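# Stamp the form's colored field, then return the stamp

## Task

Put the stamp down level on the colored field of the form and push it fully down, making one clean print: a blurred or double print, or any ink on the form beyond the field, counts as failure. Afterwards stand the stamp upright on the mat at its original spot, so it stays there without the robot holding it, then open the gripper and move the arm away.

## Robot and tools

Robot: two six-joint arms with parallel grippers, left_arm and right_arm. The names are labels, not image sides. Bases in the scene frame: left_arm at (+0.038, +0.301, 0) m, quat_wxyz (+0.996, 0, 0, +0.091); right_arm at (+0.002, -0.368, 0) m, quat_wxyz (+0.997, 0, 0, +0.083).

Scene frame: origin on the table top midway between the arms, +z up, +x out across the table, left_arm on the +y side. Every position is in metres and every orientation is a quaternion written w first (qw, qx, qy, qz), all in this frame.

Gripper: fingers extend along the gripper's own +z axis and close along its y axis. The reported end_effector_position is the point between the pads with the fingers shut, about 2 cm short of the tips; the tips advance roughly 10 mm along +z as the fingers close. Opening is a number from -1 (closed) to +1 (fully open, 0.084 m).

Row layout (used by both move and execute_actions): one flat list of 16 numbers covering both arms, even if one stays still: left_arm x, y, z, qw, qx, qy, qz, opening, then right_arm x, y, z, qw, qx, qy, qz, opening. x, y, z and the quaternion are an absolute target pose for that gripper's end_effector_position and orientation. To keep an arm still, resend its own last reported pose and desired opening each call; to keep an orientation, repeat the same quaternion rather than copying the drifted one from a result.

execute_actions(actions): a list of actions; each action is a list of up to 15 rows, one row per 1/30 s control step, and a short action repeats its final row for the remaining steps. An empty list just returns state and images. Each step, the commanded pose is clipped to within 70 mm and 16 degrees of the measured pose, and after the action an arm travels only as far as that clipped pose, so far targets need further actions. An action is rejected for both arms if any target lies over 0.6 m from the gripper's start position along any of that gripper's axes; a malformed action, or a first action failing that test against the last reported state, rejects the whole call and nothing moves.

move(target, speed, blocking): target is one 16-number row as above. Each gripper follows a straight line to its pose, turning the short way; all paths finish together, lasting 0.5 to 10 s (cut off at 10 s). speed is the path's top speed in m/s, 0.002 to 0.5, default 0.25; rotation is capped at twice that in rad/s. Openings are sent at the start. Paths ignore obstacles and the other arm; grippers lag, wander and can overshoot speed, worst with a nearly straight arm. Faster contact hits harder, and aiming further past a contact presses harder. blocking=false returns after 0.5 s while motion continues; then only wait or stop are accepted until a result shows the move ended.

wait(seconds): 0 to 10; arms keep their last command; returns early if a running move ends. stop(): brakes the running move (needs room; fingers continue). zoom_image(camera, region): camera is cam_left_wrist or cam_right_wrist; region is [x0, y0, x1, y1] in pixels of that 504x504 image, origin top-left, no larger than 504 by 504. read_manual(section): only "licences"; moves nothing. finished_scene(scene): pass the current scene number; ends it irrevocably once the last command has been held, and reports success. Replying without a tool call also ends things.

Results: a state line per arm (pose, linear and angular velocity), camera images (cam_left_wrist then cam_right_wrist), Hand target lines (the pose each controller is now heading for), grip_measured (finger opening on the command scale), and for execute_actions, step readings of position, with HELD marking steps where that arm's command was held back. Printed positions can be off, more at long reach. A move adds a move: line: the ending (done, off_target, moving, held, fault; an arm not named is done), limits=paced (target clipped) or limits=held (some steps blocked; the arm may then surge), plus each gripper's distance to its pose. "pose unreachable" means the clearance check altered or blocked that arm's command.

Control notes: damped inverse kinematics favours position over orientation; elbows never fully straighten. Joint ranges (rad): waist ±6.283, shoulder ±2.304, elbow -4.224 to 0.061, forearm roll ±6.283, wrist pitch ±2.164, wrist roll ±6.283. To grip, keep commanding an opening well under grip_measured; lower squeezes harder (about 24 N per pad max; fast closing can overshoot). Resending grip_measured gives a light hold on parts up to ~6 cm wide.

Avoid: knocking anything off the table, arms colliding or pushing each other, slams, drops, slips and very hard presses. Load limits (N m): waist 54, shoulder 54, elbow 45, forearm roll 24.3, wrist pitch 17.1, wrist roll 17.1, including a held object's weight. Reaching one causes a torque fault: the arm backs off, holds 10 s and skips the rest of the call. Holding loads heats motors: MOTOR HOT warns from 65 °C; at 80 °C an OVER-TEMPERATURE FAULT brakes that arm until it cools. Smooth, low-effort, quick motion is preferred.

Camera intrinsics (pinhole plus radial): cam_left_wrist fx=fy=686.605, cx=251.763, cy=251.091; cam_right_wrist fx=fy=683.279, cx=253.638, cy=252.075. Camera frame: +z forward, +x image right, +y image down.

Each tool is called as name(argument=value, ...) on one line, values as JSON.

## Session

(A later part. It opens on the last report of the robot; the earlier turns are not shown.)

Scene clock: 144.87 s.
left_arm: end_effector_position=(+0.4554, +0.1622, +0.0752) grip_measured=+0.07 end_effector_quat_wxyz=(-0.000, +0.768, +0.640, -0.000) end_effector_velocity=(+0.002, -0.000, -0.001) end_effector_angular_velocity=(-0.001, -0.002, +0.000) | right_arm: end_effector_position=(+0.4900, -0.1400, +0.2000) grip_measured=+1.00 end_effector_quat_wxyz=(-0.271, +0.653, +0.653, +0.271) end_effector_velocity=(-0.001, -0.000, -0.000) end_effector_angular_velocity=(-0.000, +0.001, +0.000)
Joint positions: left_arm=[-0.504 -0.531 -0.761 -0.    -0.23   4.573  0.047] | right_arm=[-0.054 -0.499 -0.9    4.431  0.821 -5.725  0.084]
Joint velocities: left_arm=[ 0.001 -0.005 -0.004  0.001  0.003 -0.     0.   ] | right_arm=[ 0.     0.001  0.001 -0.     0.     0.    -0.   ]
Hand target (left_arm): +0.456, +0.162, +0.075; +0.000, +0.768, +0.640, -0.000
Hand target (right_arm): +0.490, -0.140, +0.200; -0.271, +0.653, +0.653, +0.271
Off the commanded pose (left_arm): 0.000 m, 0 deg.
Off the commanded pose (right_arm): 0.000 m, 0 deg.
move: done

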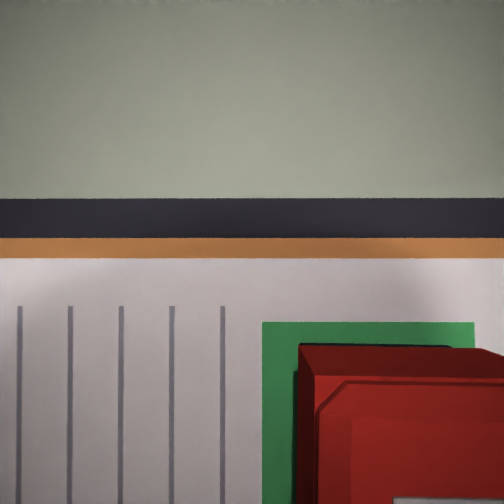

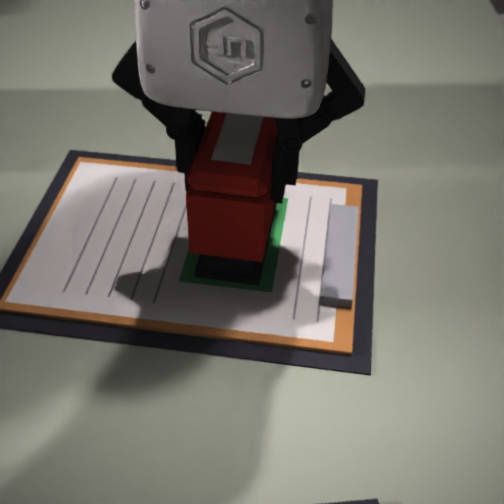

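move(target=[0.4555,0.1622,0.062,0,0.768,0.640,0,-1,0.49,-0.14,0.2,0.2706,-0.653,-0.653,-0.2706,1], speed=0.03)

zoom_image(camera="cam_right_wrist", region=[150,130,330,310])

Scene clock: 147.63 s.
left_arm: end_effector_position=(+0.4555, +0.1622, +0.0621) grip_measured=+0.07 end_effector_quat_wxyz=(-0.000, +0.768, +0.640, -0.000) end_effector_velocity=(-0.001, +0.001, -0.002) end_effector_angular_velocity=(+0.001, +0.003, +0.000) | right_arm: end_effector_position=(+0.4900, -0.1400, +0.2000) grip_measured=+1.00 end_effector_quat_wxyz=(-0.271, +0.653, +0.653, +0.271) end_effector_velocity=(-0.000, +0.000, +0.001) end_effector_angular_velocity=(+0.000, -0.001, -0.001)
Joint positions: left_arm=[-0.504 -0.563 -0.765 -0.    -0.202  4.573  0.047] | right_arm=[-0.054 -0.499 -0.9    4.431  0.821 -5.725  0.084]
Joint velocities: left_arm=[ 0.001 -0.004  0.001  0.     0.002  0.    -0.   ] | right_arm=[-0.     0.002  0.001  0.     0.     0.     0.   ]
Hand target (left_arm): +0.456, +0.162, +0.062; +0.000, +0.768, +0.640, -0.000
Hand target (right_arm): +0.490, -0.140, +0.200; -0.271, +0.653, +0.653, +0.271
Off the commanded pose (left_arm): 0.000 m, 0 deg.
Off the commanded pose (right_arm): 0.000 m, 0 deg.
move: done

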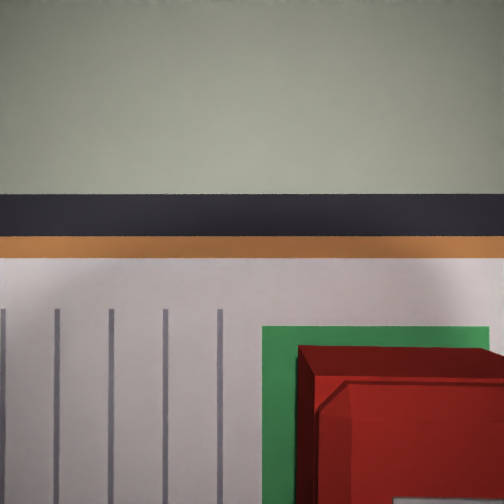

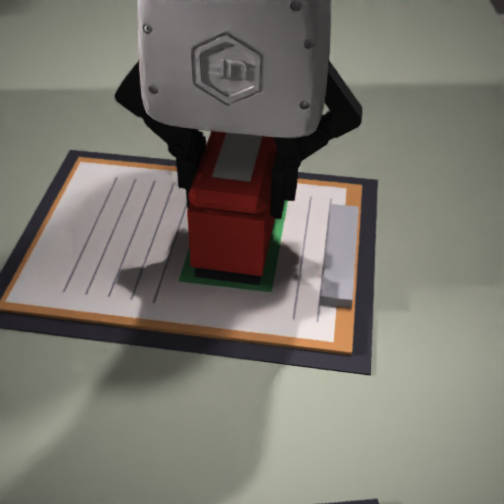

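Region (150, 130, 330, 310) of cam_right_wrist's 504x504 image, scaled by 2.800, with more detail than that image has.

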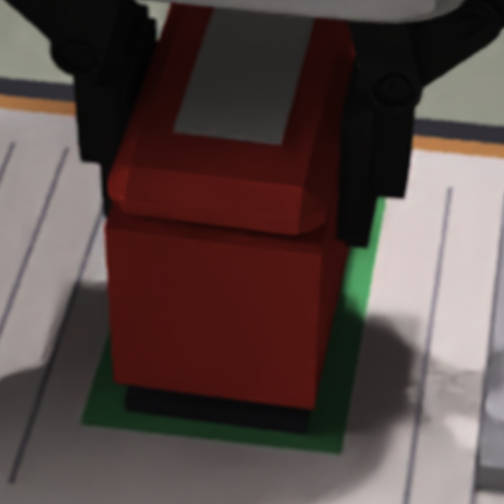

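move(target=[0.4555,0.1622,0.055,0,0.768,0.640,0,-1,0.49,-0.14,0.2,0.2706,-0.653,-0.653,-0.2706,1], speed=0.02)

zoom_image(camera="cam_right_wrist", region=[150,130,330,310])

Scene clock: 151.67 s.
left_arm: end_effector_position=(+0.4554, +0.1622, +0.0552) grip_measured=+0.07 end_effector_quat_wxyz=(-0.000, +0.768, +0.640, -0.000) end_effector_velocity=(+0.000, -0.000, -0.002) end_effector_angular_velocity=(-0.000, -0.000, +0.001) | right_arm: end_effector_position=(+0.4900, -0.1400, +0.2000) grip_measured=+1.00 end_effector_quat_wxyz=(-0.271, +0.653, +0.653, +0.271) end_effector_velocity=(+0.000, +0.000, +0.000) end_effector_angular_velocity=(+0.001, +0.000, -0.000)
Joint positions: left_arm=[-0.504 -0.58  -0.768 -0.    -0.188  4.572  0.047] | right_arm=[-0.054 -0.499 -0.9    4.431  0.821 -5.725  0.084]
Joint velocities: left_arm=[ 0.    -0.005 -0.001 -0.     0.004 -0.     0.   ] | right_arm=[ 0.    -0.001 -0.001  0.001  0.001  0.    -0.   ]
Hand target (left_arm): +0.456, +0.162, +0.055; +0.000, +0.768, +0.640, -0.000
Hand target (right_arm): +0.490, -0.140, +0.200; -0.271, +0.653, +0.653, +0.271
Off the commanded pose (left_arm): 0.000 m, 0 deg.
Off the commanded pose (right_arm): 0.000 m, 0 deg.
move: done

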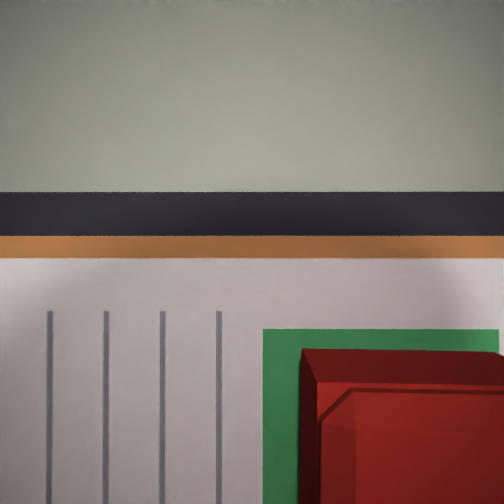

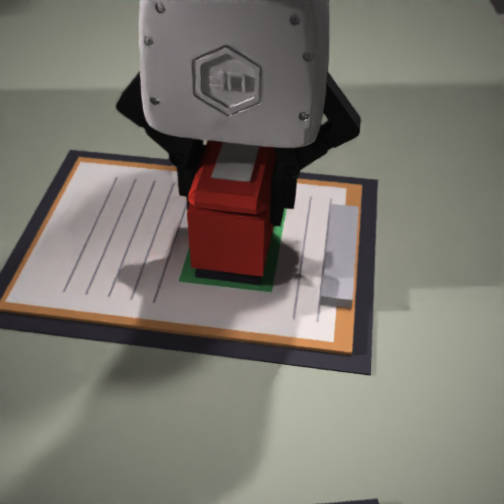

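Region (150, 130, 330, 310) of cam_right_wrist's 504x504 image, scaled by 2.800, with more detail than that image has.

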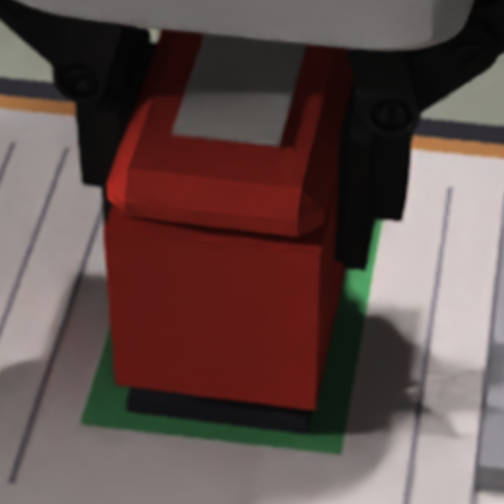

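move(target=[0.4555,0.1622,0.13,0,0.768,0.640,0,-1,0.35,-0.33,0.3,0.2706,-0.653,-0.653,-0.2706,1], speed=0.06)

Scene clock: 158.77 s.
left_arm: end_effector_position=(+0.4553, +0.1624, +0.1300) grip_measured=+0.07 end_effector_quat_wxyz=(-0.000, +0.768, +0.640, +0.000) end_effector_velocity=(-0.001, -0.000, +0.000) end_effector_angular_velocity=(+0.000, +0.002, +0.001) | right_arm: end_effector_position=(+0.3499, -0.3302, +0.2995) grip_measured=+1.00 end_effector_quat_wxyz=(-0.270, +0.654, +0.653, +0.270) end_effector_velocity=(-0.001, -0.002, +0.001) end_effector_angular_velocity=(-0.001, -0.001, +0.000)
Joint positions: left_arm=[-0.504 -0.403 -0.754  0.001 -0.352  4.571  0.047] | right_arm=[-0.537 -0.05  -0.611  3.979  1.089 -5.689  0.084]
Joint velocities: left_arm=[-0.001  0.001  0.001 -0.002 -0.001 -0.     0.   ] | right_arm=[-0.005  0.003 -0.    -0.004  0.003 -0.     0.   ]
Hand target (left_arm): +0.455, +0.162, +0.130; -0.000, +0.768, +0.640, +0.000
Hand target (right_arm): +0.350, -0.330, +0.300; -0.270, +0.654, +0.653, +0.270
Off the commanded pose (left_arm): 0.000 m, 0 deg.
Off the commanded pose (right_arm): 0.001 m, 0 deg.
move: done

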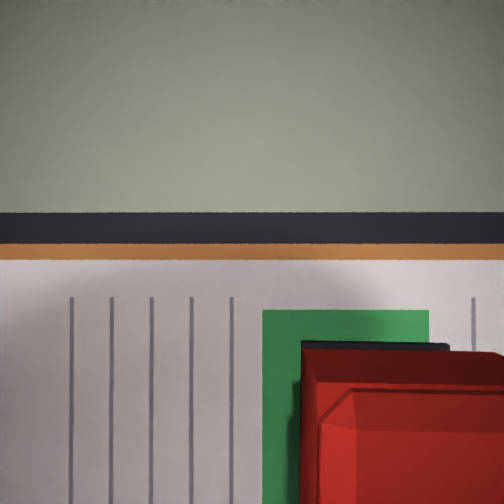

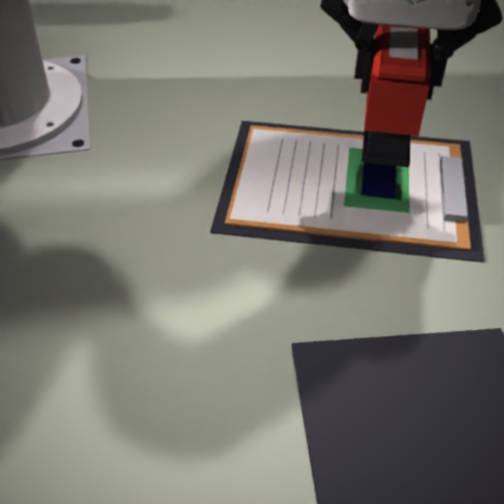

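move(target=[0.4527,-0.1509,0.13,0,0.636,0.772,0,-1,0.3,-0.40,0.3,0.2706,-0.653,-0.653,-0.2706,1], speed=0.25)

move(target=[0.4527,-0.1509,0.080,0,0.636,0.772,0,-1,0.3,-0.40,0.3,0.2706,-0.653,-0.653,-0.2706,1], speed=0.06)

Scene clock: 163.63 s.
left_arm: end_effector_position=(+0.4533, -0.1510, +0.1305) grip_measured=+0.07 end_effector_quat_wxyz=(+0.000, +0.636, +0.772, -0.001) end_effector_velocity=(+0.001, -0.003, +0.000) end_effector_angular_velocity=(+0.002, -0.002, +0.002) | right_arm: end_effector_position=(+0.3000, -0.4001, +0.2999) grip_measured=+1.00 end_effector_quat_wxyz=(-0.271, +0.653, +0.653, +0.270) end_effector_velocity=(-0.001, -0.000, +0.000) end_effector_angular_velocity=(+0.001, -0.000, +0.000)
Joint positions: left_arm=[-1.01  -0.729 -1.293 -0.002 -0.563  3.694  0.047] | right_arm=[-0.769 -0.021 -0.582  3.824  1.175 -5.788  0.084]
Joint velocities: left_arm=[-0.003 -0.005 -0.01   0.006 -0.005 -0.01  -0.   ] | right_arm=[-0.001  0.001  0.001 -0.     0.001 -0.001  0.   ]
Hand target (left_arm): +0.453, -0.151, +0.130; +0.000, +0.636, +0.772, -0.000
Hand target (right_arm): +0.300, -0.400, +0.300; -0.271, +0.653, +0.653, +0.270
Off the commanded pose (left_arm): 0.001 m, 0 deg.
Off the commanded pose (right_arm): 0.000 m, 0 deg.
move: done

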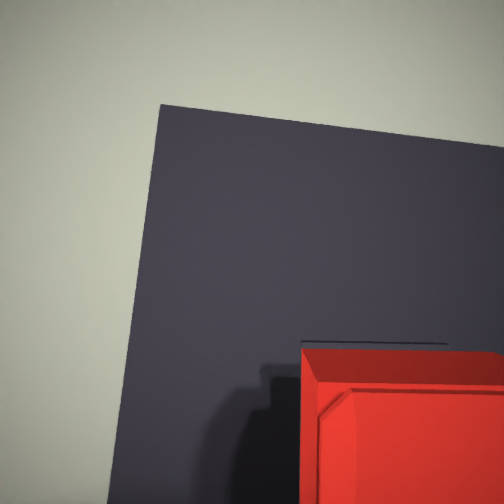

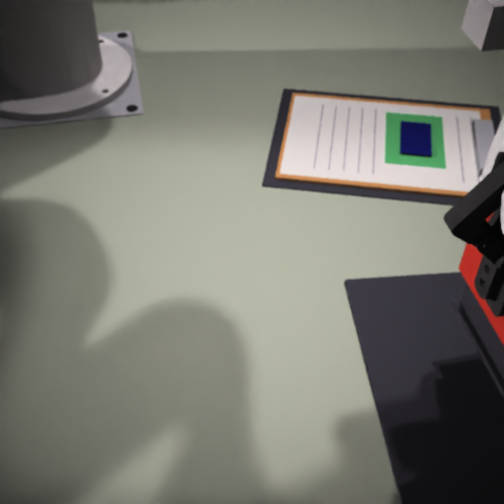

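Scene clock: 164.83 s.
left_arm: end_effector_position=(+0.4527, -0.1510, +0.0805) grip_measured=+0.07 end_effector_quat_wxyz=(-0.000, +0.636, +0.772, -0.000) end_effector_velocity=(+0.000, -0.001, -0.004) end_effector_angular_velocity=(-0.001, -0.001, -0.000) | right_arm: end_effector_position=(+0.3000, -0.4000, +0.3000) grip_measured=+1.00 end_effector_quat_wxyz=(-0.271, +0.653, +0.653, +0.271) end_effector_velocity=(+0.000, -0.000, +0.000) end_effector_angular_velocity=(-0.001, -0.001, -0.000)
Joint positions: left_arm=[-1.011 -0.812 -1.296 -0.    -0.485  3.692  0.047] | right_arm=[-0.77  -0.021 -0.581  3.825  1.175 -5.789  0.084]
Joint velocities: left_arm=[-0.    -0.007 -0.002  0.     0.007 -0.    -0.   ] | right_arm=[ 0.     0.001 -0.     0.    -0.     0.     0.   ]
Hand target (left_arm): +0.453, -0.151, +0.080; -0.000, +0.636, +0.772, -0.000
Hand target (right_arm): +0.300, -0.400, +0.300; -0.271, +0.653, +0.653, +0.271
Off the commanded pose (left_arm): 0.000 m, 0 deg.
Off the commanded pose (right_arm): 0.000 m, 0 deg.
move: done

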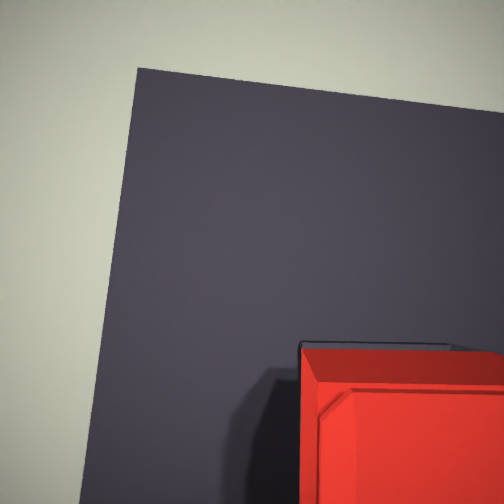

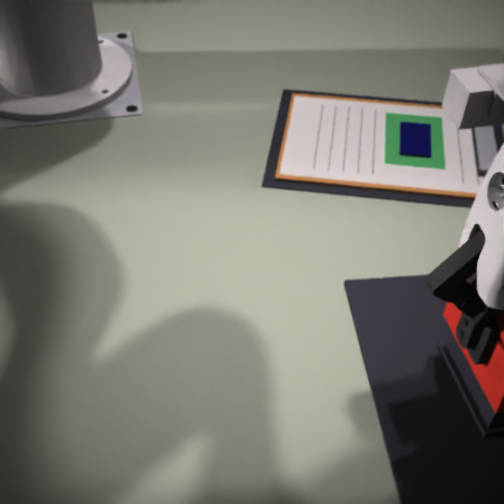

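Print is clean inside the field. Release and retreat.

execute_actions(actions=[[[0.4527,-0.1509,0.080,0,0.636,0.772,0,0.0,0.3,-0.40,0.3,0.2706,-0.653,-0.653,-0.2706,1],[0.4527,-0.1509,0.080,0,0.636,0.772,0,0.05,0.3,-0.40,0.3,0.2706,-0.653,-0.653,-0.2706,1],[0.4527,-0.1509,0.080,0,0.636,0.772,0,0.1,0.3,-0.40,0.3,0.2706,-0.653,-0.653,-0.2706,1],[0.4527,-0.1509,0.080,0,0.636,0.772,0,0.15,0.3,-0.40,0.3,0.2706,-0.653,-0.653,-0.2706,1],[0.4527,-0.1509,0.080,0,0.636,0.772,0,0.2,0.3,-0.40,0.3,0.2706,-0.653,-0.653,-0.2706,1],[0.4527,-0.1509,0.080,0,0.636,0.772,0,0.3,0.3,-0.40,0.3,0.2706,-0.653,-0.653,-0.2706,1],[0.4527,-0.1509,0.080,0,0.636,0.772,0,0.4,0.3,-0.40,0.3,0.2706,-0.653,-0.653,-0.2706,1],[0.4527,-0.1509,0.080,0,0.636,0.772,0,0.6,0.3,-0.40,0.3,0.2706,-0.653,-0.653,-0.2706,1],[0.4527,-0.1509,0.080,0,0.636,0.772,0,0.8,0.3,-0.40,0.3,0.2706,-0.653,-0.653,-0.2706,1]]])

move(target=[0.4527,-0.1509,0.25,0,0.636,0.772,0,1,0.3,-0.40,0.3,0.2706,-0.653,-0.653,-0.2706,1], speed=0.25)

Scene clock: 170.27 s.
left_arm: end_effector_position=(+0.4529, -0.1511, +0.0800) grip_measured=+0.78 end_effector_quat_wxyz=(+0.000, +0.636, +0.772, -0.000) end_effector_velocity=(-0.002, +0.002, -0.001) end_effector_angular_velocity=(+0.006, +0.005, -0.002) | right_arm: end_effector_position=(+0.3000, -0.4000, +0.3000) grip_measured=+1.00 end_effector_quat_wxyz=(-0.271, +0.653, +0.653, +0.271) end_effector_velocity=(-0.000, +0.000, +0.000) end_effector_angular_velocity=(+0.001, +0.001, +0.001)
Joint positions: left_arm=[-1.011 -0.813 -1.296  0.    -0.482  3.692  0.076] | right_arm=[-0.77  -0.021 -0.581  3.825  1.175 -5.789  0.084]
Joint velocities: left_arm=[-0.     0.001  0.003  0.001 -0.005  0.     0.011] | right_arm=[ 0.    -0.001 -0.001 -0.001  0.002 -0.     0.   ]
Hand target (left_arm): +0.453, -0.151, +0.080; +0.000, +0.636, +0.772, -0.000
Hand target (right_arm): +0.300, -0.400, +0.300; -0.271, +0.653, +0.653, +0.271
Off the commanded pose (left_arm): 0.000 m, 0 deg.
Off the commanded pose (right_arm): 0.000 m, 0 deg.
Step readings (end_effector_position):
0: left_arm (+0.4528, -0.1510, +0.0800) | right_arm (+0.3000, -0.4000, +0.3000)
1: left_arm (+0.4528, -0.1510, +0.0800) | right_arm (+0.3000, -0.4000, +0.3000)
2: left_arm (+0.4528, -0.1510, +0.0800) | right_arm (+0.3000, -0.4000, +0.3000)
4: left_arm (+0.4528, -0.1510, +0.0800) | right_arm (+0.3000, -0.4000, +0.3000)
8: left_arm (+0.4532, -0.1514, +0.0800) | right_arm (+0.3000, -0.4000, +0.3000)
15: end_effector_position above

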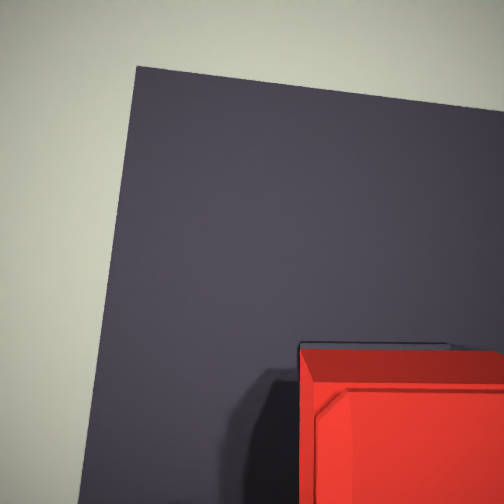

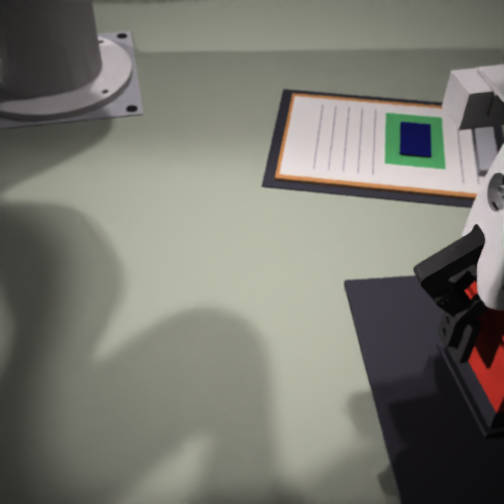

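Scene clock: 171.53 s.
left_arm: end_effector_position=(+0.4524, -0.1503, +0.2497) grip_measured=+1.00 end_effector_quat_wxyz=(-0.000, +0.636, +0.772, +0.000) end_effector_velocity=(-0.000, -0.000, +0.003) end_effector_angular_velocity=(-0.002, +0.000, +0.001) | right_arm: end_effector_position=(+0.3000, -0.4000, +0.3000) grip_measured=+1.00 end_effector_quat_wxyz=(-0.271, +0.653, +0.653, +0.271) end_effector_velocity=(-0.000, +0.000, -0.000) end_effector_angular_velocity=(+0.000, +0.001, +0.000)
Joint positions: left_arm=[-1.011 -0.563 -1.338  0.001 -0.775  3.691  0.084] | right_arm=[-0.77  -0.021 -0.581  3.825  1.175 -5.789  0.084]
Joint velocities: left_arm=[-0.     0.003 -0.002 -0.002 -0.005  0.    -0.   ] | right_arm=[ 0.     0.     0.001 -0.     0.     0.     0.   ]
Hand target (left_arm): +0.452, -0.150, +0.250; +0.000, +0.636, +0.772, +0.000
Hand target (right_arm): +0.300, -0.400, +0.300; -0.271, +0.653, +0.653, +0.271
Off the commanded pose (left_arm): 0.001 m, 0 deg.
Off the commanded pose (right_arm): 0.000 m, 0 deg.
move: done

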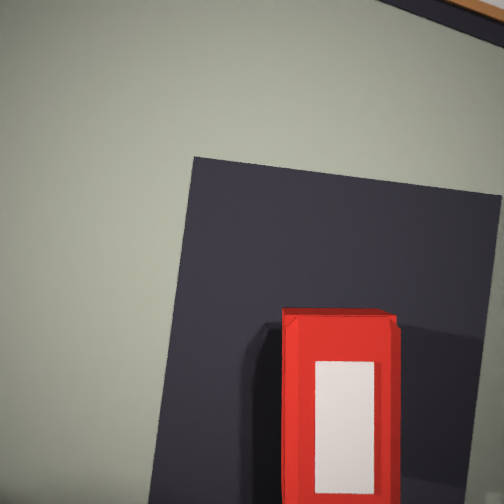

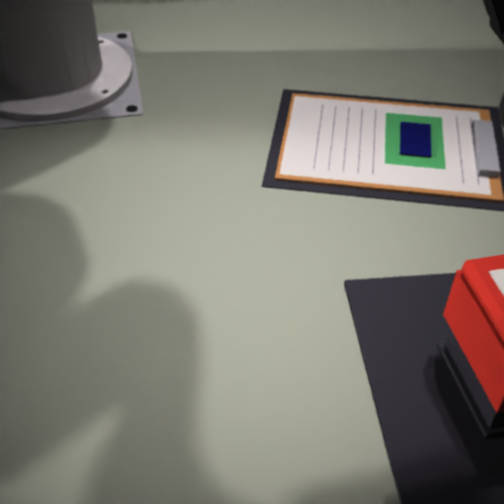

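finished_scene(scene=1)

The scene is finished: the task was done.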